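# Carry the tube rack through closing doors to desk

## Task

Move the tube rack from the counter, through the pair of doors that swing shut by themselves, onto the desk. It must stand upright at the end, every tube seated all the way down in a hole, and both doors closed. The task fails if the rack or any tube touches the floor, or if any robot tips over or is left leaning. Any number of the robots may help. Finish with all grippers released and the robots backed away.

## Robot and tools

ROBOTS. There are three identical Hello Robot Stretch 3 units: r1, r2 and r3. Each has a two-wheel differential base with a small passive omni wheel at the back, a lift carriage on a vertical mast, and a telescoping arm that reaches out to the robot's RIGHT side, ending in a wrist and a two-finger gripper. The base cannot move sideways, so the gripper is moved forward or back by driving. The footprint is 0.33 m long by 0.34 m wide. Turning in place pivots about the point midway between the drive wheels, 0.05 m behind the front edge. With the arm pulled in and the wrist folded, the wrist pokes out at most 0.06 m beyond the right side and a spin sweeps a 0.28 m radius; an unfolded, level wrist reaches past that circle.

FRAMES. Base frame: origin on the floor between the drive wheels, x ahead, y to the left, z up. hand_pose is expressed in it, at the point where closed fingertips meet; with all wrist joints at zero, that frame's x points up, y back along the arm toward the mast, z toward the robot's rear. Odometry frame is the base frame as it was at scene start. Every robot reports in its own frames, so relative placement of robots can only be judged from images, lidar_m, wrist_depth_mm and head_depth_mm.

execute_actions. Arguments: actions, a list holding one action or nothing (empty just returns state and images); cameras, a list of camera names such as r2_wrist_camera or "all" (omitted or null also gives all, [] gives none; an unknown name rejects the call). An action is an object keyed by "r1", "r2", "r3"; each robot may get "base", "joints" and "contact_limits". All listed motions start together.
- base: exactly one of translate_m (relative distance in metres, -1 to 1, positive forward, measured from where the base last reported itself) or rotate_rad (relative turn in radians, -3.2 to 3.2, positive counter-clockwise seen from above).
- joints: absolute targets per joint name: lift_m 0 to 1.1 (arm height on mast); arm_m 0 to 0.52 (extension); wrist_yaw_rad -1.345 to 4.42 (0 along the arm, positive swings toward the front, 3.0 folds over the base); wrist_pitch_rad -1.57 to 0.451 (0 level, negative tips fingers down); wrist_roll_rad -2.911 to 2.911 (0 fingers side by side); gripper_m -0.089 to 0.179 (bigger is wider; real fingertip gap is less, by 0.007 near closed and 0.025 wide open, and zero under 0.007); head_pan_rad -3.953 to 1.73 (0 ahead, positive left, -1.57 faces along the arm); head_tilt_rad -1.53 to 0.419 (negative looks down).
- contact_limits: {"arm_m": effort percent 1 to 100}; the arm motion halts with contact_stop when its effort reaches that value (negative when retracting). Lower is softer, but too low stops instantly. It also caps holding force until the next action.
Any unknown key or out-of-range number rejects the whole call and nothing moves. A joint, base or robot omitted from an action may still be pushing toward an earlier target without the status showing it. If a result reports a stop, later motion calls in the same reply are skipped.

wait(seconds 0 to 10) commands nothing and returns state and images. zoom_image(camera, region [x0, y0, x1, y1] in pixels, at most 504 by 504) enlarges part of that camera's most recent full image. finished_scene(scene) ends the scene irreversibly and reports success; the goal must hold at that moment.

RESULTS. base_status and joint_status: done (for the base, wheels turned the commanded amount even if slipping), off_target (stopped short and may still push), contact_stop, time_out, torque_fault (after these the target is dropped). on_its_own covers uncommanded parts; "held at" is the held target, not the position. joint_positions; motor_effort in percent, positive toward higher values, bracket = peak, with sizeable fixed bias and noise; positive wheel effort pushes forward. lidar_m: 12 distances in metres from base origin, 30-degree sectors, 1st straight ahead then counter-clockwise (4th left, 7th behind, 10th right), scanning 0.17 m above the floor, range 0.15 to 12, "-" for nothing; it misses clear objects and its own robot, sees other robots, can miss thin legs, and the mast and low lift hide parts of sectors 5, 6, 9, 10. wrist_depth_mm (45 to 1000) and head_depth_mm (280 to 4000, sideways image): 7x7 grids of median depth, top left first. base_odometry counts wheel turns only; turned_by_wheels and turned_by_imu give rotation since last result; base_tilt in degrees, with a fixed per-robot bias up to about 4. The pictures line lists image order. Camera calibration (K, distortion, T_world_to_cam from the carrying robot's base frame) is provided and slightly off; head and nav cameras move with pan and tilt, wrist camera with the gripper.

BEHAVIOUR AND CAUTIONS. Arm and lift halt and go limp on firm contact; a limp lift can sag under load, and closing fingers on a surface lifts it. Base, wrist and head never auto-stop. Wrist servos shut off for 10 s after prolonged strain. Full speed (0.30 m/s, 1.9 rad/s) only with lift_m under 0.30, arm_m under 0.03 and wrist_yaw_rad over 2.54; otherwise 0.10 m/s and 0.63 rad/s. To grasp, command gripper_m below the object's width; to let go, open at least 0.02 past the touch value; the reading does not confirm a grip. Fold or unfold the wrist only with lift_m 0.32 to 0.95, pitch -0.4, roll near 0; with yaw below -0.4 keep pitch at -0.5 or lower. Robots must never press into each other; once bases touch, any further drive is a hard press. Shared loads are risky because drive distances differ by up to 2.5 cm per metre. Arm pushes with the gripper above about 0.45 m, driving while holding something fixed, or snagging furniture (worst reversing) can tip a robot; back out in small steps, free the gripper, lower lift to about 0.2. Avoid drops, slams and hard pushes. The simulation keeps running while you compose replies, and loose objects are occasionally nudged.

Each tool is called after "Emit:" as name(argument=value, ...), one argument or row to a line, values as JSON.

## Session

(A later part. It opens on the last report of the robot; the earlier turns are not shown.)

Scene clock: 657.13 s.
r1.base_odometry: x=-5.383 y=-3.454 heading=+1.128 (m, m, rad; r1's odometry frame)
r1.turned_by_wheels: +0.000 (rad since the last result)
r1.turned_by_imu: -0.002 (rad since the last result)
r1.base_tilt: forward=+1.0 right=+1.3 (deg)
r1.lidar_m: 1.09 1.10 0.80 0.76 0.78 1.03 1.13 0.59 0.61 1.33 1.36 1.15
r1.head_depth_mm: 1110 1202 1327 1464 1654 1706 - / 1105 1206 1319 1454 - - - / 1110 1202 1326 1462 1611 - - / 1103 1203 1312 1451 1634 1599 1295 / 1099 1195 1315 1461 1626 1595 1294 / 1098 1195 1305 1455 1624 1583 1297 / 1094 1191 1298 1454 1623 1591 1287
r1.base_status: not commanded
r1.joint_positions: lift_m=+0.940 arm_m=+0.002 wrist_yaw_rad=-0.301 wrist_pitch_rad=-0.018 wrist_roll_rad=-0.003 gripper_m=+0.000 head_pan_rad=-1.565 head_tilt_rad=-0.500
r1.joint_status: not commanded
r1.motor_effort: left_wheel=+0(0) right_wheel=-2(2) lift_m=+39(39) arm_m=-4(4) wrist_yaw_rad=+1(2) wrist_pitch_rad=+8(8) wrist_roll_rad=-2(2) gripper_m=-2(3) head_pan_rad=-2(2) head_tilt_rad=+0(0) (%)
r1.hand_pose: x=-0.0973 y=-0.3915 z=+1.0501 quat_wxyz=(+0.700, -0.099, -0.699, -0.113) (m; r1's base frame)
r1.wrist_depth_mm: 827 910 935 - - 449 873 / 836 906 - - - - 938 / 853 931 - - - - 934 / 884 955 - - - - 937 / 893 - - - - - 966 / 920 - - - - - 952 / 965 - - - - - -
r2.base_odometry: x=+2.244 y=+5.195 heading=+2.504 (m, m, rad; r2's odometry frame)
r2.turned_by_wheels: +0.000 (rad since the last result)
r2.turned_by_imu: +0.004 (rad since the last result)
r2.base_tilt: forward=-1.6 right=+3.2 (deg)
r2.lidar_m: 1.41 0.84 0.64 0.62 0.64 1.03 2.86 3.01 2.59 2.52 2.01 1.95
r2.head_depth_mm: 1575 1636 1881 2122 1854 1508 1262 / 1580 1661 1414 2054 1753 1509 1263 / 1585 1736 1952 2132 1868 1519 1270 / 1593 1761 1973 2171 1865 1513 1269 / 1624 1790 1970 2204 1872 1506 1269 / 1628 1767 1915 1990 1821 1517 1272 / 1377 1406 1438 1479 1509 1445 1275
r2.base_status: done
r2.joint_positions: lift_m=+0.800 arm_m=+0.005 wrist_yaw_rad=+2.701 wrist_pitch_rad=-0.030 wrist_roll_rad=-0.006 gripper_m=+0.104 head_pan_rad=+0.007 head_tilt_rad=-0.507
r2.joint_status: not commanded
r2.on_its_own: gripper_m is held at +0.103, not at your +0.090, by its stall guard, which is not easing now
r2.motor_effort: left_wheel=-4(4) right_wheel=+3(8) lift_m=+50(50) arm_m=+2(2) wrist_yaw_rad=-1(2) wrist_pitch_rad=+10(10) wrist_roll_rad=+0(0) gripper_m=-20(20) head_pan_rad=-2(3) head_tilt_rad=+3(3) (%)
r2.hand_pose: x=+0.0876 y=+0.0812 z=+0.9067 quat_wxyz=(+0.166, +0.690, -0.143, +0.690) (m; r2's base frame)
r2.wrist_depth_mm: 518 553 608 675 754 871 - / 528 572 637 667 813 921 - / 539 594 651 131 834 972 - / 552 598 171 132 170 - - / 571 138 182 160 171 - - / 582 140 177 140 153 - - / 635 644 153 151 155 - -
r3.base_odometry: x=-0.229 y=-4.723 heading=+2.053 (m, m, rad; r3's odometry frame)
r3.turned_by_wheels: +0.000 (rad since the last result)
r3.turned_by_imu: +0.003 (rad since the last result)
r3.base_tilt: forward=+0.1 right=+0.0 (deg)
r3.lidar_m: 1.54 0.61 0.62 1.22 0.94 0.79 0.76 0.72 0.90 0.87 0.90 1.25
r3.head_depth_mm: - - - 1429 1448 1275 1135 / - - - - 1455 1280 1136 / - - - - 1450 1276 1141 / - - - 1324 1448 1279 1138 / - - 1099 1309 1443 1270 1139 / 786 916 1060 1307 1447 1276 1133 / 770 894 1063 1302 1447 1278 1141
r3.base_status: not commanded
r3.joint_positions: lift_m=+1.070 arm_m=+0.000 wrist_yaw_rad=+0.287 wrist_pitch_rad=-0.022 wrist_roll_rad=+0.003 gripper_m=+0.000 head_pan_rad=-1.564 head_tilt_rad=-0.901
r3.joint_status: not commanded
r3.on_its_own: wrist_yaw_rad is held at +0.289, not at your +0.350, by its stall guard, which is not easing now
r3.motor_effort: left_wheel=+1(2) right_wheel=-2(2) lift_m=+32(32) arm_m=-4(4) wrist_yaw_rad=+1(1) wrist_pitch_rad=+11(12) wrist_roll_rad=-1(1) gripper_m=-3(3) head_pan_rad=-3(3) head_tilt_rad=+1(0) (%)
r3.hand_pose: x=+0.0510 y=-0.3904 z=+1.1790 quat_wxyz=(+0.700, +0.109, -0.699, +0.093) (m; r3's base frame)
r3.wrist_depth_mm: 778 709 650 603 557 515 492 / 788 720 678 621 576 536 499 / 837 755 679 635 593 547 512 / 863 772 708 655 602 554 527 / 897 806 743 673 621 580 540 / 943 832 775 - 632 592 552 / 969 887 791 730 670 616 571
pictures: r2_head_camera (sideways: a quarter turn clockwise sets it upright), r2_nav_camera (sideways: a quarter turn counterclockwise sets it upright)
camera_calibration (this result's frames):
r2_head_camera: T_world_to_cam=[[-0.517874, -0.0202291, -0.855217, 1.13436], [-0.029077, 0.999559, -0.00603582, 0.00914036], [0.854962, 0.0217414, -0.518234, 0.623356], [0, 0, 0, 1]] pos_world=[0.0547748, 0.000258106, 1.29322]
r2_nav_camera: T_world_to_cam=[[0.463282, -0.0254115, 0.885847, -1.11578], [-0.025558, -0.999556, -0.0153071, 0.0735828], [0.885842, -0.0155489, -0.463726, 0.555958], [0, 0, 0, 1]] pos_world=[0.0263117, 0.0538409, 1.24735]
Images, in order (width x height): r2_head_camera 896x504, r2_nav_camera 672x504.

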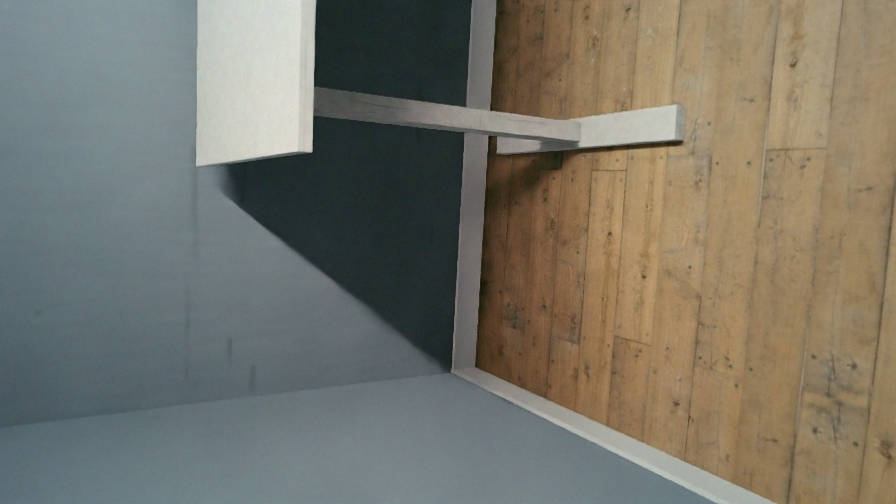

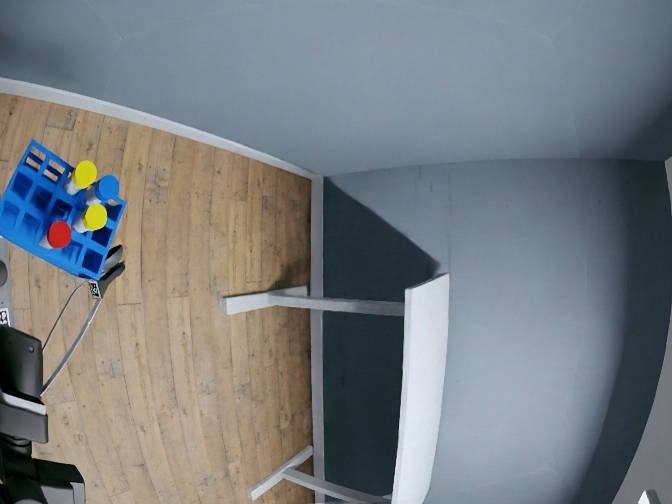

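Emit:
execute_actions(
  actions=[
    {"r2":{"base":{"rotate_rad":-0.5},"joints":{"lift_m":1.0}}},
  ],
  cameras=[],
)

Emit:
execute_actions(
  actions=[
    {"r2":{"base":{"translate_m":0.62}}},
  ],
  cameras=[],
)

Emit:
execute_actions(
  actions=[
    {"r2":{"base":{"rotate_rad":1.94},"joints":{"head_pan_rad":-1.57,"head_tilt_rad":-0.6}}},
  ],
  cameras=[],
)

Emit:
execute_actions(
  actions=[
    {"r2":{"base":{"translate_m":-0.4}}},
  ],
  cameras=["r2_nav_camera","r2_head_camera"],
)

Scene clock: 660.73 s.
r1.base_odometry: x=-5.383 y=-3.454 heading=+1.128 (m, m, rad; r1's odometry frame)
r1.turned_by_wheels: +0.000 (rad since the last result)
r1.turned_by_imu: -0.001 (rad since the last result)
r1.base_tilt: forward=+0.9 right=+1.4 (deg)
r1.lidar_m: 1.09 1.10 0.80 0.76 0.78 1.04 1.14 0.59 0.61 1.32 1.36 1.15
r1.head_depth_mm: 1107 1211 1328 1474 1649 1704 - / 1103 1212 1328 1464 - - - / 1110 1200 1322 1460 1611 - - / 1101 1197 1304 1467 1627 1597 1293 / 1096 1198 1317 1449 1618 1600 1295 / 1096 1197 1310 1444 1625 1590 1290 / 1093 1198 1307 1444 1624 1597 1293
r1.base_status: not commanded
r1.joint_positions: lift_m=+0.940 arm_m=+0.002 wrist_yaw_rad=-0.301 wrist_pitch_rad=-0.018 wrist_roll_rad=-0.003 gripper_m=+0.000 head_pan_rad=-1.565 head_tilt_rad=-0.500
r1.joint_status: not commanded
r1.motor_effort: left_wheel=+0(1) right_wheel=-1(2) lift_m=+39(39) arm_m=-5(4) wrist_yaw_rad=+1(1) wrist_pitch_rad=+8(8) wrist_roll_rad=-2(2) gripper_m=-3(2) head_pan_rad=-2(2) head_tilt_rad=+0(1) (%)
r1.hand_pose: x=-0.0973 y=-0.3915 z=+1.0501 quat_wxyz=(+0.700, -0.099, -0.699, -0.113) (m; r1's base frame)
r1.wrist_depth_mm: 819 891 965 - - 446 886 / 843 902 - - - - 940 / 864 938 - - - - 929 / 882 941 - - - - 942 / 883 - - - - - 968 / 910 - - - - - 966 / 931 - - - - - -
r2.base_odometry: x=+2.244 y=+5.195 heading=+2.004 (m, m, rad; r2's odometry frame)
r2.turned_by_wheels: -0.500 (rad since the last result)
r2.turned_by_imu: -0.506 (rad since the last result)
r2.base_tilt: forward=-1.6 right=+3.2 (deg)
r2.lidar_m: 1.94 1.41 0.82 0.64 0.63 0.65 1.06 2.86 3.03 2.59 2.52 2.01
r2.head_depth_mm: 1973 1717 2383 2206 1873 1513 1268 / 1869 1718 2325 2435 1882 1506 1273 / 1809 1710 2237 2324 1873 1517 1267 / 1749 1736 2108 2295 1863 1505 1260 / 1662 1727 2029 2216 1865 1504 1303 / 1622 1701 1431 2076 1760 1503 - / 1545 1637 1377 2053 1847 1501 1331
r2.base_status: done
r2.joint_positions: lift_m=+1.000 arm_m=+0.005 wrist_yaw_rad=+2.701 wrist_pitch_rad=-0.030 wrist_roll_rad=-0.006 gripper_m=+0.104 head_pan_rad=+0.007 head_tilt_rad=-0.507
r2.joint_status: all done
r2.on_its_own: gripper_m is held at +0.103, not at your +0.090, by its stall guard, which is not easing now
r2.motor_effort: left_wheel=+2(6) right_wheel=-3(9) lift_m=+50(50) arm_m=+3(2) wrist_yaw_rad=-1(2) wrist_pitch_rad=+10(10) wrist_roll_rad=+0(0) gripper_m=-20(20) head_pan_rad=-3(2) head_tilt_rad=+3(4) (%)
r2.hand_pose: x=+0.0876 y=+0.0812 z=+1.1067 quat_wxyz=(+0.166, +0.690, -0.143, +0.690) (m; r2's base frame)
r2.wrist_depth_mm: 527 608 770 - - - - / 536 626 777 920 - - - / 535 645 823 130 - - - / 557 635 171 131 170 - - / 569 139 182 160 171 - - / 566 141 178 141 153 - - / 618 661 153 151 156 - -
r3.base_odometry: x=-0.229 y=-4.723 heading=+2.053 (m, m, rad; r3's odometry frame)
r3.turned_by_wheels: +0.000 (rad since the last result)
r3.turned_by_imu: +0.001 (rad since the last result)
r3.base_tilt: forward=+0.1 right=+0.0 (deg)
r3.lidar_m: 1.54 0.61 0.61 1.22 0.94 0.79 0.76 0.72 0.89 0.87 0.90 1.25
r3.head_depth_mm: - - - 1419 1432 1278 1136 / - - - - 1442 1268 1135 / - - - - 1442 1272 1147 / - - - 1318 1449 1275 1142 / - - 1094 1322 1448 1279 1137 / 784 915 1061 1311 1444 1279 1141 / 769 894 1058 1308 1453 1271 1142
r3.base_status: not commanded
r3.joint_positions: lift_m=+1.070 arm_m=+0.000 wrist_yaw_rad=+0.287 wrist_pitch_rad=-0.022 wrist_roll_rad=+0.003 gripper_m=+0.000 head_pan_rad=-1.564 head_tilt_rad=-0.901
r3.joint_status: not commanded
r3.on_its_own: wrist_yaw_rad is held at +0.289, not at your +0.350, by its stall guard, which is not easing now
r3.motor_effort: left_wheel=+2(1) right_wheel=-3(2) lift_m=+31(31) arm_m=-4(4) wrist_yaw_rad=+2(2) wrist_pitch_rad=+12(12) wrist_roll_rad=-1(1) gripper_m=-3(2) head_pan_rad=-3(3) head_tilt_rad=+0(0) (%)
r3.hand_pose: x=+0.0510 y=-0.3904 z=+1.1790 quat_wxyz=(+0.700, +0.109, -0.699, +0.093) (m; r3's base frame)
r3.wrist_depth_mm: 770 708 648 598 554 525 489 / 794 714 676 619 580 539 505 / 822 761 692 641 588 550 514 / 869 789 716 649 603 565 520 / 889 815 735 679 630 583 539 / 943 827 763 - 626 587 557 / 977 848 797 715 678 602 573
pictures: none
No camera images: the call's "cameras" was empty. Leave "cameras" out to get every camera's image.

Scene clock: 667.90 s.
r1.base_odometry: x=-5.383 y=-3.454 heading=+1.128 (m, m, rad; r1's odometry frame)
r1.turned_by_wheels: +0.000 (rad since the last result)
r1.turned_by_imu: -0.001 (rad since the last result)
r1.base_tilt: forward=+0.9 right=+1.4 (deg)
r1.lidar_m: 1.09 1.10 0.81 0.76 0.78 1.03 1.13 0.59 0.61 1.32 1.35 1.15
r1.head_depth_mm: 1106 1209 1326 1476 1659 1706 - / 1108 1205 1328 1459 - - - / 1104 1208 1317 1464 1613 - - / 1099 1201 1319 1458 1637 1602 1286 / 1094 1198 1313 1464 1629 1603 1293 / 1097 1195 1307 1447 1620 1596 1290 / 1087 1187 1306 1449 1620 1592 1289
r1.base_status: not commanded
r1.joint_positions: lift_m=+0.940 arm_m=+0.002 wrist_yaw_rad=-0.301 wrist_pitch_rad=-0.018 wrist_roll_rad=-0.003 gripper_m=+0.000 head_pan_rad=-1.565 head_tilt_rad=-0.500
r1.joint_status: not commanded
r1.motor_effort: left_wheel=+1(0) right_wheel=-2(2) lift_m=+39(39) arm_m=-4(4) wrist_yaw_rad=+1(1) wrist_pitch_rad=+8(8) wrist_roll_rad=-2(2) gripper_m=-2(3) head_pan_rad=-2(3) head_tilt_rad=+0(0) (%)
r1.hand_pose: x=-0.0973 y=-0.3915 z=+1.0501 quat_wxyz=(+0.700, -0.099, -0.699, -0.113) (m; r1's base frame)
r1.wrist_depth_mm: 831 881 969 - - 445 877 / 839 909 - - - - 934 / 854 946 - - - - 918 / 869 968 - - - - 961 / 911 - - - - - 946 / 918 - - - - - 976 / 952 - - - - - -
r2.base_odometry: x=+1.984 y=+5.757 heading=+2.004 (m, m, rad; r2's odometry frame)
r2.turned_by_wheels: +0.000 (rad since the last result)
r2.turned_by_imu: +0.003 (rad since the last result)
r2.base_tilt: forward=-1.6 right=+3.2 (deg)
r2.lidar_m: 1.37 0.85 1.18 0.91 0.90 0.94 1.48 3.42 3.00 2.30 2.26 1.43
r2.head_depth_mm: 1379 1488 946 1969 1819 1522 1264 / 1318 1402 944 751 1859 1507 1260 / 1263 1380 945 717 1876 1503 1267 / 1213 1313 945 682 1815 1500 1271 / 1164 1276 951 652 1744 1501 1310 / 1126 1229 950 654 1682 1509 - / 1087 1190 947 653 1584 1429 1296
r2.base_status: done
r2.joint_positions: lift_m=+1.000 arm_m=+0.005 wrist_yaw_rad=+2.701 wrist_pitch_rad=-0.030 wrist_roll_rad=-0.006 gripper_m=+0.104 head_pan_rad=+0.007 head_tilt_rad=-0.507
r2.joint_status: not commanded
r2.on_its_own: gripper_m is held at +0.103, not at your +0.090, by its stall guard, which is not easing now
r2.motor_effort: left_wheel=+1(5) right_wheel=-3(4) lift_m=+50(49) arm_m=+2(2) wrist_yaw_rad=-2(1) wrist_pitch_rad=+10(10) wrist_roll_rad=+0(0) gripper_m=-21(20) head_pan_rad=-3(2) head_tilt_rad=+4(4) (%)
r2.hand_pose: x=+0.0876 y=+0.0812 z=+1.1067 quat_wxyz=(+0.166, +0.690, -0.143, +0.690) (m; r2's base frame)
r2.wrist_depth_mm: 733 850 - - - - 995 / 750 883 - - - - - / 758 895 - 149 - - - / 767 883 172 131 170 - - / 784 138 182 160 170 603 621 / 779 140 178 141 153 483 443 / 882 933 153 151 156 - -
r3.base_odometry: x=-0.229 y=-4.723 heading=+2.053 (m, m, rad; r3's odometry frame)
r3.turned_by_wheels: +0.000 (rad since the last result)
r3.turned_by_imu: +0.002 (rad since the last result)
r3.base_tilt: forward=+0.1 right=+0.0 (deg)
r3.lidar_m: 1.54 0.61 0.61 1.22 0.93 0.79 0.76 0.72 0.89 0.87 0.90 1.25
r3.head_depth_mm: - - - 1420 1442 1273 1143 / - - - - 1436 1284 1134 / - - - - 1445 1275 1147 / - - - 1318 1439 1265 1139 / - - 1096 1301 1443 1275 1145 / 785 915 1066 1313 1449 1270 1143 / 774 891 1061 1304 1447 1274 1135
r3.base_status: not commanded
r3.joint_positions: lift_m=+1.070 arm_m=+0.000 wrist_yaw_rad=+0.287 wrist_pitch_rad=-0.022 wrist_roll_rad=+0.003 gripper_m=+0.000 head_pan_rad=-1.564 head_tilt_rad=-0.901
r3.joint_status: not commanded
r3.on_its_own: wrist_yaw_rad is held at +0.289, not at your +0.350, by its stall guard, which is not easing now
r3.motor_effort: left_wheel=+1(2) right_wheel=-2(2) lift_m=+31(31) arm_m=-4(4) wrist_yaw_rad=+2(1) wrist_pitch_rad=+12(12) wrist_roll_rad=-1(1) gripper_m=-3(2) head_pan_rad=-3(2) head_tilt_rad=+0(0) (%)
r3.hand_pose: x=+0.0510 y=-0.3904 z=+1.1790 quat_wxyz=(+0.700, +0.109, -0.699, +0.093) (m; r3's base frame)
r3.wrist_depth_mm: 768 703 645 600 565 523 491 / 797 740 661 622 566 535 505 / 829 759 693 641 590 551 516 / 869 774 716 665 601 560 526 / 896 799 742 669 631 578 534 / 961 849 772 - 630 584 555 / 969 873 793 713 672 616 574
pictures: none
No camera images: the call's "cameras" was empty. Leave "cameras" out to get every camera's image.

Scene clock: 671.93 s.
r1.base_odometry: x=-5.383 y=-3.454 heading=+1.128 (m, m, rad; r1's odometry frame)
r1.turned_by_wheels: +0.000 (rad since the last result)
r1.turned_by_imu: -0.001 (rad since the last result)
r1.base_tilt: forward=+0.9 right=+1.3 (deg)
r1.lidar_m: 1.09 1.10 0.80 0.76 0.78 1.03 1.14 0.59 0.61 1.32 1.36 1.15
r1.head_depth_mm: 1105 1210 1330 1463 1644 1734 - / 1107 1199 1326 1465 - - - / 1098 1204 1320 1466 1611 - - / 1102 1198 1327 1462 1636 1597 1289 / 1099 1198 1314 1446 1627 1594 1294 / 1093 1196 1309 1452 1611 1584 1294 / 1101 1194 1298 1446 1612 1593 1289
r1.base_status: not commanded
r1.joint_positions: lift_m=+0.940 arm_m=+0.002 wrist_yaw_rad=-0.301 wrist_pitch_rad=-0.018 wrist_roll_rad=-0.003 gripper_m=+0.000 head_pan_rad=-1.565 head_tilt_rad=-0.500
r1.joint_status: not commanded
r1.motor_effort: left_wheel=+0(1) right_wheel=-2(2) lift_m=+39(39) arm_m=-4(4) wrist_yaw_rad=+2(1) wrist_pitch_rad=+8(8) wrist_roll_rad=-2(2) gripper_m=-2(2) head_pan_rad=-2(1) head_tilt_rad=+0(1) (%)
r1.hand_pose: x=-0.0973 y=-0.3915 z=+1.0501 quat_wxyz=(+0.700, -0.099, -0.699, -0.113) (m; r1's base frame)
r1.wrist_depth_mm: 809 890 981 - - 448 870 / 838 912 - - - - 906 / 864 937 - - - - 929 / 890 954 - - - - 948 / 902 - - - - - 960 / 925 - - - - - 955 / 950 - - - - - -
r2.base_odometry: x=+1.984 y=+5.757 heading=-2.339 (m, m, rad; r2's odometry frame)
r2.turned_by_wheels: +1.940 (rad since the last result)
r2.turned_by_imu: +1.961 (rad since the last result)
r2.base_tilt: forward=-1.6 right=+3.3 (deg)
r2.lidar_m: 0.89 0.91 1.17 2.69 3.49 2.40 2.26 1.43 1.43 0.85 1.37 0.95
r2.head_depth_mm: 1138 1161 761 600 - - 1204 / 1134 1175 766 600 - - - / 1135 1174 764 614 - - - / 1126 1181 767 590 - - 1243 / 1127 1198 769 616 - 1351 1215 / 1123 1210 773 616 1750 1420 1244 / 1129 1246 1362 616 1705 1410 1215
r2.base_status: done
r2.joint_positions: lift_m=+1.000 arm_m=+0.005 wrist_yaw_rad=+2.701 wrist_pitch_rad=-0.030 wrist_roll_rad=-0.006 gripper_m=+0.104 head_pan_rad=-1.563 head_tilt_rad=-0.592
r2.joint_status: all done
r2.on_its_own: gripper_m is held at +0.103, not at your +0.090, by its stall guard, which is not easing now
r2.motor_effort: left_wheel=-3(6) right_wheel=+4(6) lift_m=+49(49) arm_m=+2(3) wrist_yaw_rad=-1(2) wrist_pitch_rad=+10(10) wrist_roll_rad=+0(0) gripper_m=-20(20) head_pan_rad=-2(34) head_tilt_rad=-4(15) (%)
r2.hand_pose: x=+0.0876 y=+0.0812 z=+1.1067 quat_wxyz=(+0.166, +0.690, -0.143, +0.690) (m; r2's base frame)
r2.wrist_depth_mm: - - - - - 864 684 / - - - - - 871 697 / - - - 131 - 870 713 / - - 171 132 169 871 722 / - 138 183 160 171 830 719 / - 140 177 140 154 849 736 / - - 153 151 156 936 718
r3.base_odometry: x=-0.229 y=-4.723 heading=+2.053 (m, m, rad; r3's odometry frame)
r3.turned_by_wheels: +0.000 (rad since the last result)
r3.turned_by_imu: +0.001 (rad since the last result)
r3.base_tilt: forward=+0.1 right=+0.0 (deg)
r3.lidar_m: 1.54 0.61 0.62 1.22 0.93 0.79 0.76 0.72 0.90 0.87 0.90 1.25
r3.head_depth_mm: - - - 1413 1444 1271 1139 / - - - - 1453 1276 1137 / - - - - 1447 1281 1143 / - - - 1323 1447 1273 1140 / - - 1093 1302 1442 1268 1135 / 787 916 1069 1307 1443 1280 1134 / 769 894 1055 1313 1442 1274 1138
r3.base_status: not commanded
r3.joint_positions: lift_m=+1.070 arm_m=+0.000 wrist_yaw_rad=+0.287 wrist_pitch_rad=-0.022 wrist_roll_rad=+0.003 gripper_m=+0.000 head_pan_rad=-1.564 head_tilt_rad=-0.901
r3.joint_status: not commanded
r3.on_its_own: wrist_yaw_rad is held at +0.289, not at your +0.350, by its stall guard, which is not easing now
r3.motor_effort: left_wheel=+2(2) right_wheel=-3(3) lift_m=+32(31) arm_m=-4(4) wrist_yaw_rad=+1(1) wrist_pitch_rad=+12(12) wrist_roll_rad=-1(1) gripper_m=-2(2) head_pan_rad=-3(3) head_tilt_rad=+0(0) (%)
r3.hand_pose: x=+0.0510 y=-0.3904 z=+1.1790 quat_wxyz=(+0.700, +0.109, -0.699, +0.093) (m; r3's base frame)
r3.wrist_depth_mm: 763 703 644 604 558 526 488 / 801 735 670 610 580 536 503 / 825 743 687 640 584 549 515 / 874 783 713 646 600 564 523 / 909 797 738 669 619 576 539 / 940 848 776 - 651 593 557 / 971 880 781 723 662 620 569
pictures: none
No camera images: the call's "cameras" was empty. Leave "cameras" out to get every camera's image.

Scene clock: 676.87 s.
r1.base_odometry: x=-5.383 y=-3.454 heading=+1.128 (m, m, rad; r1's odometry frame)
r1.turned_by_wheels: +0.000 (rad since the last result)
r1.turned_by_imu: -0.001 (rad since the last result)
r1.base_tilt: forward=+1.1 right=+1.3 (deg)
r1.lidar_m: 1.09 1.10 0.81 0.76 0.78 1.03 1.13 0.59 0.60 1.32 1.36 1.15
r1.head_depth_mm: 1105 1209 1324 1481 1656 1719 - / 1108 1210 1326 1462 - - - / 1105 1205 1318 1457 1613 - - / 1104 1199 1313 1462 1636 1596 1295 / 1095 1196 1311 1453 1629 1603 1289 / 1094 1193 1315 1449 1625 1598 1284 / 1087 1187 1305 1442 1627 1589 1286
r1.base_status: not commanded
r1.joint_positions: lift_m=+0.940 arm_m=+0.002 wrist_yaw_rad=-0.301 wrist_pitch_rad=-0.018 wrist_roll_rad=-0.003 gripper_m=+0.000 head_pan_rad=-1.565 head_tilt_rad=-0.500
r1.joint_status: not commanded
r1.motor_effort: left_wheel=+0(0) right_wheel=-2(2) lift_m=+39(39) arm_m=-4(4) wrist_yaw_rad=+1(2) wrist_pitch_rad=+8(8) wrist_roll_rad=-2(2) gripper_m=-2(1) head_pan_rad=-1(2) head_tilt_rad=+0(1) (%)
r1.hand_pose: x=-0.0973 y=-0.3915 z=+1.0501 quat_wxyz=(+0.700, -0.099, -0.699, -0.113) (m; r1's base frame)
r1.wrist_depth_mm: 838 888 961 - - 442 895 / 842 899 - - - - 912 / 867 947 - - - - 945 / 872 976 - - - - 960 / 900 - - - - - 955 / 903 - - - - - 977 / 948 - - - - - -
r2.base_odometry: x=+2.262 y=+6.045 heading=-2.339 (m, m, rad; r2's odometry frame)
r2.turned_by_wheels: +0.000 (rad since the last result)
r2.turned_by_imu: -0.003 (rad since the last result)
r2.base_tilt: forward=-1.6 right=+3.2 (deg)
r2.lidar_m: 1.29 1.32 1.79 3.38 2.89 1.98 1.86 1.90 1.17 1.38 1.00 1.37
r2.head_depth_mm: 1161 1173 766 636 - - 1195 / 1166 1162 764 631 - - - / 1159 1175 764 639 - - - / 1153 1173 770 641 - - 1243 / 1151 1181 772 1648 - 1352 1236 / 1156 1183 771 1662 1771 1432 1235 / 1152 1189 775 1635 1677 1384 1212
r2.base_status: done
r2.joint_positions: lift_m=+1.000 arm_m=+0.005 wrist_yaw_rad=+2.701 wrist_pitch_rad=-0.030 wrist_roll_rad=-0.006 gripper_m=+0.104 head_pan_rad=-1.563 head_tilt_rad=-0.592
r2.joint_status: not commanded
r2.on_its_own: gripper_m is held at +0.103, not at your +0.090, by its stall guard, which is not easing now
r2.motor_effort: left_wheel=-3(8) right_wheel=+3(2) lift_m=+50(49) arm_m=+2(2) wrist_yaw_rad=-1(1) wrist_pitch_rad=+10(10) wrist_roll_rad=+0(0) gripper_m=-20(19) head_pan_rad=-2(2) head_tilt_rad=-3(3) (%)
r2.hand_pose: x=+0.0876 y=+0.0812 z=+1.1067 quat_wxyz=(+0.166, +0.690, -0.143, +0.690) (m; r2's base frame)
r2.wrist_depth_mm: - - - - - - - / - - - - - - - / - - - 130 - - - / - - 171 131 170 - - / - 138 182 160 171 - - / - 140 178 140 153 - - / - - 153 151 156 - -
r3.base_odometry: x=-0.229 y=-4.723 heading=+2.053 (m, m, rad; r3's odometry frame)
r3.turned_by_wheels: +0.000 (rad since the last result)
r3.turned_by_imu: +0.001 (rad since the last result)
r3.base_tilt: forward=+0.1 right=+0.0 (deg)
r3.lidar_m: 1.54 0.61 0.62 1.22 0.93 0.79 0.76 0.72 0.89 0.87 0.91 1.25
r3.head_depth_mm: - - - 1423 1457 1280 1138 / - - - - 1443 1276 1145 / - - - - 1445 1277 1144 / - - - 1318 1443 1274 1139 / - - 1097 1309 1441 1266 1135 / 784 914 1065 1305 1452 1274 1136 / 769 889 1061 1316 1453 1276 1146
r3.base_status: not commanded
r3.joint_positions: lift_m=+1.070 arm_m=+0.000 wrist_yaw_rad=+0.287 wrist_pitch_rad=-0.022 wrist_roll_rad=+0.003 gripper_m=+0.000 head_pan_rad=-1.564 head_tilt_rad=-0.901
r3.joint_status: not commanded
r3.on_its_own: wrist_yaw_rad is held at +0.289, not at your +0.350, by its stall guard, which is not easing now
r3.motor_effort: left_wheel=+2(1) right_wheel=-2(3) lift_m=+32(31) arm_m=-4(5) wrist_yaw_rad=+2(2) wrist_pitch_rad=+12(12) wrist_roll_rad=-1(1) gripper_m=-2(2) head_pan_rad=-2(3) head_tilt_rad=+0(0) (%)
r3.hand_pose: x=+0.0510 y=-0.3904 z=+1.1790 quat_wxyz=(+0.700, +0.109, -0.699, +0.093) (m; r3's base frame)
r3.wrist_depth_mm: 780 713 641 602 555 524 488 / 795 733 673 611 572 532 506 / 847 761 684 639 592 549 514 / 868 770 724 640 602 561 528 / 891 802 730 672 615 577 542 / 922 842 780 - 637 586 557 / 977 851 767 720 660 614 570
pictures: r2_head_camera (sideways: a quarter turn clockwise sets it upright), r2_nav_camera (sideways: a quarter turn counterclockwise sets it upright)
camera_calibration (this result's frames):
r2_head_camera: T_world_to_cam=[[-0.0211132, 0.588896, -0.807933, 1.06968], [0.999537, 0.0301537, -0.00414149, 0.000399014], [0.0219232, -0.807646, -0.58926, 0.720844], [0, 0, 0, 1]] pos_world=[0.00638224, -0.0477536, 1.28899]
r2_nav_camera: T_world_to_cam=[[-0.0245406, -0.537144, 0.843133, -1.0571], [-0.999582, 0.0261022, -0.0124651, 0.0758229], [-0.015312, -0.843086, -0.53756, 0.657524], [0, 0, 0, 1]] pos_world=[0.0599172, -0.0154471, 1.24568]
Images, in order (width x height): r2_head_camera 896x504, r2_nav_camera 672x504.

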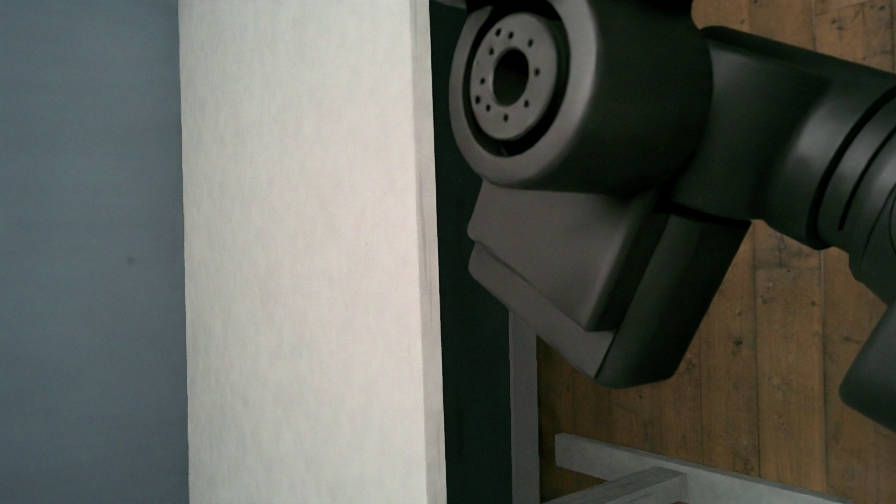

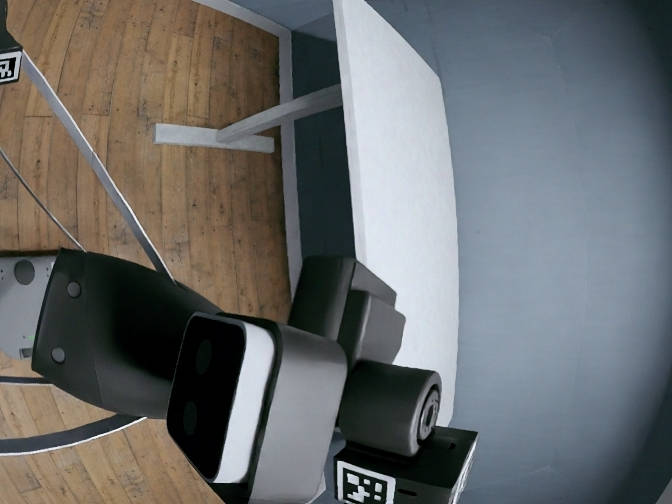

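Emit:
execute_actions(
  actions=[
    {"r2":{"joints":{"wrist_yaw_rad":0,"wrist_pitch_rad":0,"arm_m":0.4,"lift_m":1.0,"head_tilt_rad":-0.4}}},
  ],
  cameras=[],
)

Emit:
execute_actions(
  actions=[
    {"r2":{"joints":{"lift_m":0.92}}},
  ],
  cameras=["r2_wrist_camera","r2_head_camera"],
)

Scene clock: 681.70 s.
r1.base_odometry: x=-5.383 y=-3.454 heading=+1.128 (m, m, rad; r1's odometry frame)
r1.turned_by_wheels: +0.000 (rad since the last result)
r1.turned_by_imu: -0.001 (rad since the last result)
r1.base_tilt: forward=+1.0 right=+1.3 (deg)
r1.lidar_m: 1.09 1.10 0.81 0.76 0.78 1.03 1.14 0.59 0.61 1.32 1.36 1.15
r1.head_depth_mm: 1107 1211 1328 1473 1642 1726 - / 1110 1203 1322 1464 - - - / 1104 1206 1323 1464 1615 - - / 1106 1202 1315 1467 1630 1606 1302 / 1099 1202 1310 1457 1641 1599 1289 / 1091 1195 1307 1451 1630 1596 1287 / 1097 1192 1304 1447 1622 1583 1295
r1.base_status: not commanded
r1.joint_positions: lift_m=+0.940 arm_m=+0.002 wrist_yaw_rad=-0.301 wrist_pitch_rad=-0.018 wrist_roll_rad=-0.003 gripper_m=+0.000 head_pan_rad=-1.565 head_tilt_rad=-0.500
r1.joint_status: not commanded
r1.motor_effort: left_wheel=+1(0) right_wheel=-2(1) lift_m=+39(39) arm_m=-4(4) wrist_yaw_rad=+2(1) wrist_pitch_rad=+8(8) wrist_roll_rad=-2(2) gripper_m=-2(2) head_pan_rad=-1(2) head_tilt_rad=+1(0) (%)
r1.hand_pose: x=-0.0973 y=-0.3915 z=+1.0501 quat_wxyz=(+0.700, -0.099, -0.699, -0.113) (m; r1's base frame)
r1.wrist_depth_mm: 830 886 967 - - 442 900 / 843 916 - - - - 911 / 855 924 - - - - 920 / 886 936 - - - - 955 / 907 - - - - - 961 / 928 - - - - - 971 / 917 - - - - - -
r2.base_odometry: x=+2.262 y=+6.045 heading=-2.339 (m, m, rad; r2's odometry frame)
r2.turned_by_wheels: +0.000 (rad since the last result)
r2.turned_by_imu: +0.000 (rad since the last result)
r2.base_tilt: forward=-1.6 right=+3.3 (deg)
r2.lidar_m: 1.29 1.31 1.79 3.38 2.88 1.97 1.86 1.89 1.17 1.37 1.00 1.37
r2.head_depth_mm: 1158 1256 - 749 1665 1638 1337 / 1157 1244 - 770 1653 1639 1360 / 1159 1243 - 750 1646 1646 1345 / 1154 1244 1188 791 1635 1643 1346 / 1148 1239 1298 789 1637 1649 1350 / 1149 1235 1301 791 1637 1626 1360 / 1147 1233 1300 791 1629 1605 1314
r2.base_status: not commanded
r2.joint_positions: lift_m=+1.000 arm_m=+0.400 wrist_yaw_rad=+0.002 wrist_pitch_rad=-0.030 wrist_roll_rad=-0.006 gripper_m=+0.104 head_pan_rad=-1.563 head_tilt_rad=-0.409
r2.joint_status: all done
r2.on_its_own: gripper_m is held at +0.103, not at your +0.090, by its stall guard, which is not easing now
r2.motor_effort: left_wheel=-2(3) right_wheel=+3(3) lift_m=+49(51) arm_m=+3(4) wrist_yaw_rad=-2(7) wrist_pitch_rad=+10(11) wrist_roll_rad=+0(0) gripper_m=-20(20) head_pan_rad=-2(3) head_tilt_rad=+4(22) (%)
r2.hand_pose: x=-0.0210 y=-0.8001 z=+1.1067 quat_wxyz=(+0.710, +0.012, -0.705, -0.010) (m; r2's base frame)
r2.wrist_depth_mm: 635 651 670 690 705 721 729 / 662 682 700 694 733 769 761 / 684 697 713 131 752 779 807 / 707 708 171 132 170 814 855 / 497 138 183 160 170 604 616 / 383 140 177 141 153 424 434 / 288 281 153 151 156 318 333
r3.base_odometry: x=-0.229 y=-4.723 heading=+2.053 (m, m, rad; r3's odometry frame)
r3.turned_by_wheels: +0.000 (rad since the last result)
r3.turned_by_imu: +0.001 (rad since the last result)
r3.base_tilt: forward=+0.1 right=+0.0 (deg)
r3.lidar_m: 1.54 0.61 0.62 1.22 0.93 0.79 0.76 0.72 0.90 0.87 0.90 1.25
r3.head_depth_mm: - - - 1422 1452 1273 1135 / - - - - 1448 1272 1145 / - - - - 1451 1267 1147 / - - - 1308 1444 1274 1136 / - - 1096 1317 1450 1276 1138 / 785 911 1063 1308 1452 1272 1135 / 769 898 1060 1306 1453 1280 1139
r3.base_status: not commanded
r3.joint_positions: lift_m=+1.070 arm_m=+0.000 wrist_yaw_rad=+0.287 wrist_pitch_rad=-0.022 wrist_roll_rad=+0.003 gripper_m=+0.000 head_pan_rad=-1.564 head_tilt_rad=-0.901
r3.joint_status: not commanded
r3.on_its_own: wrist_yaw_rad is held at +0.289, not at your +0.350, by its stall guard, which is not easing now
r3.motor_effort: left_wheel=+3(1) right_wheel=-3(3) lift_m=+31(31) arm_m=-4(4) wrist_yaw_rad=+2(2) wrist_pitch_rad=+12(12) wrist_roll_rad=-1(1) gripper_m=-2(2) head_pan_rad=-3(2) head_tilt_rad=+0(0) (%)
r3.hand_pose: x=+0.0510 y=-0.3904 z=+1.1790 quat_wxyz=(+0.700, +0.109, -0.699, +0.093) (m; r3's base frame)
r3.wrist_depth_mm: 770 705 646 598 554 528 490 / 789 729 666 612 576 537 504 / 823 763 689 631 591 544 513 / 857 795 717 653 608 571 527 / 894 808 732 682 623 585 535 / 935 838 774 - 633 593 557 / - 874 797 725 670 611 573
pictures: none
No camera images: the call's "cameras" was empty. Leave "cameras" out to get every camera's image.

Scene clock: 683.27 s.
r1.base_odometry: x=-5.383 y=-3.454 heading=+1.128 (m, m, rad; r1's odometry frame)
r1.turned_by_wheels: +0.000 (rad since the last result)
r1.turned_by_imu: +0.000 (rad since the last result)
r1.base_tilt: forward=+1.0 right=+1.3 (deg)
r1.lidar_m: 1.09 1.10 0.80 0.76 0.78 1.03 1.13 0.59 0.61 1.32 1.35 1.15
r1.head_depth_mm: 1109 1204 1333 1476 1656 1720 - / 1098 1211 1319 1473 - - - / 1100 1199 1320 1461 1616 - - / 1101 1202 1320 1457 1631 1598 1291 / 1101 1196 1312 1456 1634 1595 1289 / 1092 1189 1310 1458 1624 1591 1298 / 1087 1187 1299 1448 1618 1592 1291
r1.base_status: not commanded
r1.joint_positions: lift_m=+0.940 arm_m=+0.002 wrist_yaw_rad=-0.301 wrist_pitch_rad=-0.018 wrist_roll_rad=-0.003 gripper_m=+0.000 head_pan_rad=-1.565 head_tilt_rad=-0.500
r1.joint_status: not commanded
r1.motor_effort: left_wheel=+1(0) right_wheel=-2(2) lift_m=+39(39) arm_m=-4(4) wrist_yaw_rad=+2(2) wrist_pitch_rad=+9(8) wrist_roll_rad=-2(2) gripper_m=-3(3) head_pan_rad=-1(2) head_tilt_rad=+0(1) (%)
r1.hand_pose: x=-0.0973 y=-0.3915 z=+1.0501 quat_wxyz=(+0.700, -0.099, -0.699, -0.113) (m; r1's base frame)
r1.wrist_depth_mm: 823 903 966 - - 447 890 / 842 911 - - - - 906 / 866 924 - - - - 940 / 885 957 - - - - 955 / 896 - - - - - 959 / 922 - - - - - 956 / 933 - - - - - -
r2.base_odometry: x=+2.262 y=+6.045 heading=-2.339 (m, m, rad; r2's odometry frame)
r2.turned_by_wheels: +0.000 (rad since the last result)
r2.turned_by_imu: +0.000 (rad since the last result)
r2.base_tilt: forward=-1.6 right=+3.3 (deg)
r2.lidar_m: 1.29 1.31 1.79 3.38 2.88 1.98 1.86 1.89 1.16 1.38 1.00 1.37
r2.head_depth_mm: 1157 1253 1294 - 1687 1636 1347 / 1158 1250 1320 674 1653 1640 1344 / 1157 1252 1310 - 1631 1636 1356 / 1145 1246 1308 748 1635 1644 1350 / 1145 1240 1301 789 1642 1626 1347 / 1148 1244 1309 788 1640 1638 1345 / 1141 1234 1298 788 1622 1601 1314
r2.base_status: not commanded
r2.joint_positions: lift_m=+0.920 arm_m=+0.400 wrist_yaw_rad=+0.002 wrist_pitch_rad=-0.030 wrist_roll_rad=-0.006 gripper_m=+0.104 head_pan_rad=-1.563 head_tilt_rad=-0.409
r2.joint_status: all done
r2.on_its_own: gripper_m is held at +0.103, not at your +0.090, by its stall guard, which is not easing now
r2.motor_effort: left_wheel=-2(3) right_wheel=+3(3) lift_m=+40(43) arm_m=+3(3) wrist_yaw_rad=-2(2) wrist_pitch_rad=+10(10) wrist_roll_rad=+0(0) gripper_m=-20(20) head_pan_rad=-2(3) head_tilt_rad=+4(4) (%)
r2.hand_pose: x=-0.0210 y=-0.8001 z=+1.0270 quat_wxyz=(+0.710, +0.012, -0.705, -0.010) (m; r2's base frame)
r2.wrist_depth_mm: 639 653 673 683 694 724 746 / 665 675 694 687 719 761 784 / 690 708 712 130 759 777 803 / 478 499 171 131 170 652 699 / 317 138 182 161 170 381 393 / - 141 177 140 152 270 274 / 184 178 153 150 157 200 211
r3.base_odometry: x=-0.229 y=-4.723 heading=+2.053 (m, m, rad; r3's odometry frame)
r3.turned_by_wheels: +0.000 (rad since the last result)
r3.turned_by_imu: +0.000 (rad since the last result)
r3.base_tilt: forward=+0.1 right=+0.0 (deg)
r3.lidar_m: 1.54 0.61 0.62 1.22 0.93 0.79 0.76 0.72 0.89 0.87 0.90 1.25
r3.head_depth_mm: - - - 1426 1458 1262 1136 / - - - - 1442 1276 1139 / - - - - 1451 1276 1151 / - - - 1316 1437 1273 1142 / - - 1098 1308 1457 1282 1138 / 788 920 1065 1309 1453 1272 1137 / 770 892 1061 1308 1442 1269 1136
r3.base_status: not commanded
r3.joint_positions: lift_m=+1.070 arm_m=+0.000 wrist_yaw_rad=+0.287 wrist_pitch_rad=-0.022 wrist_roll_rad=+0.003 gripper_m=+0.000 head_pan_rad=-1.564 head_tilt_rad=-0.901
r3.joint_status: not commanded
r3.on_its_own: wrist_yaw_rad is held at +0.289, not at your +0.350, by its stall guard, which is not easing now
r3.motor_effort: left_wheel=+1(2) right_wheel=-3(2) lift_m=+31(32) arm_m=-4(4) wrist_yaw_rad=+1(2) wrist_pitch_rad=+12(12) wrist_roll_rad=-1(1) gripper_m=-3(2) head_pan_rad=-2(2) head_tilt_rad=+0(0) (%)
r3.hand_pose: x=+0.0510 y=-0.3904 z=+1.1790 quat_wxyz=(+0.700, +0.109, -0.699, +0.093) (m; r3's base frame)
r3.wrist_depth_mm: 783 701 653 599 555 518 494 / 822 734 670 616 572 528 502 / 821 759 701 636 583 552 514 / 858 789 705 662 602 566 528 / 885 819 731 666 620 580 536 / 946 853 766 - 632 592 553 / 990 884 790 719 660 603 569
pictures: r2_head_camera (sideways: a quarter turn clockwise sets it upright), r2_wrist_camera
camera_calibration (this result's frames):
r2_head_camera: T_world_to_cam=[[-0.0198498, 0.431198, -0.902039, 1.19239], [0.999548, 0.0289281, -0.00816723, 0.00564149], [0.0225726, -0.901794, -0.431577, 0.515677], [0, 0, 0, 1]] pos_world=[0.00638967, -0.0492849, 1.29818]
r2_wrist_camera: T_world_to_cam=[[-0.99804, 0.0287088, 0.0556034, -0.0616697], [-0.0479594, 0.219857, -0.974352, 1.20278], [-0.0401973, -0.975109, -0.21805, -0.392734], [0, 0, 0, 1]] pos_world=[-0.0196511, -0.645629, 1.08972]
Images, in order (width x height): r2_head_camera 896x504, r2_wrist_camera 644x364.

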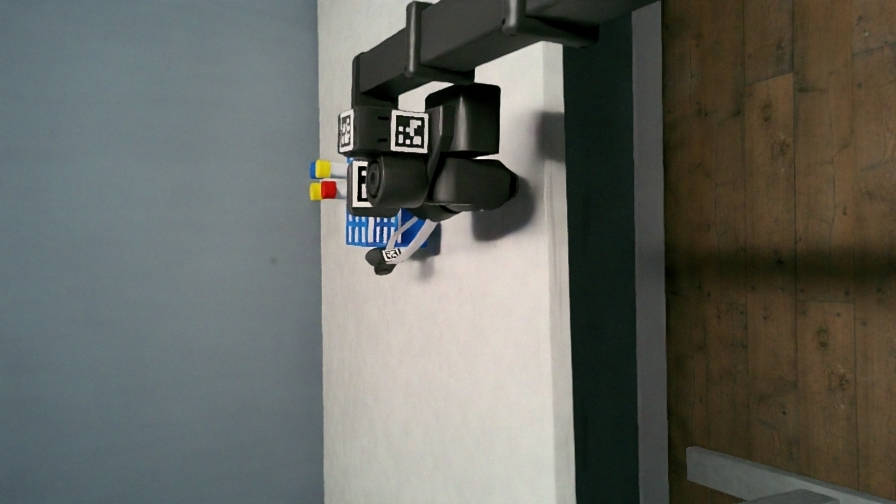

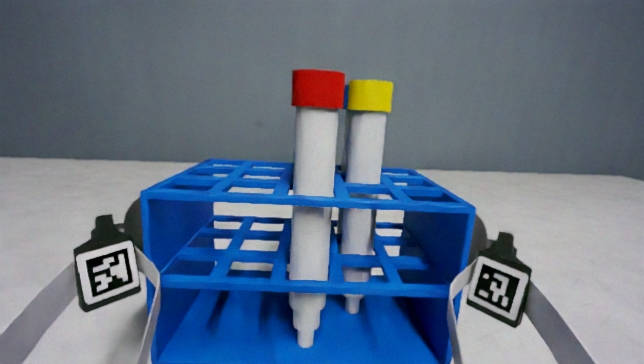

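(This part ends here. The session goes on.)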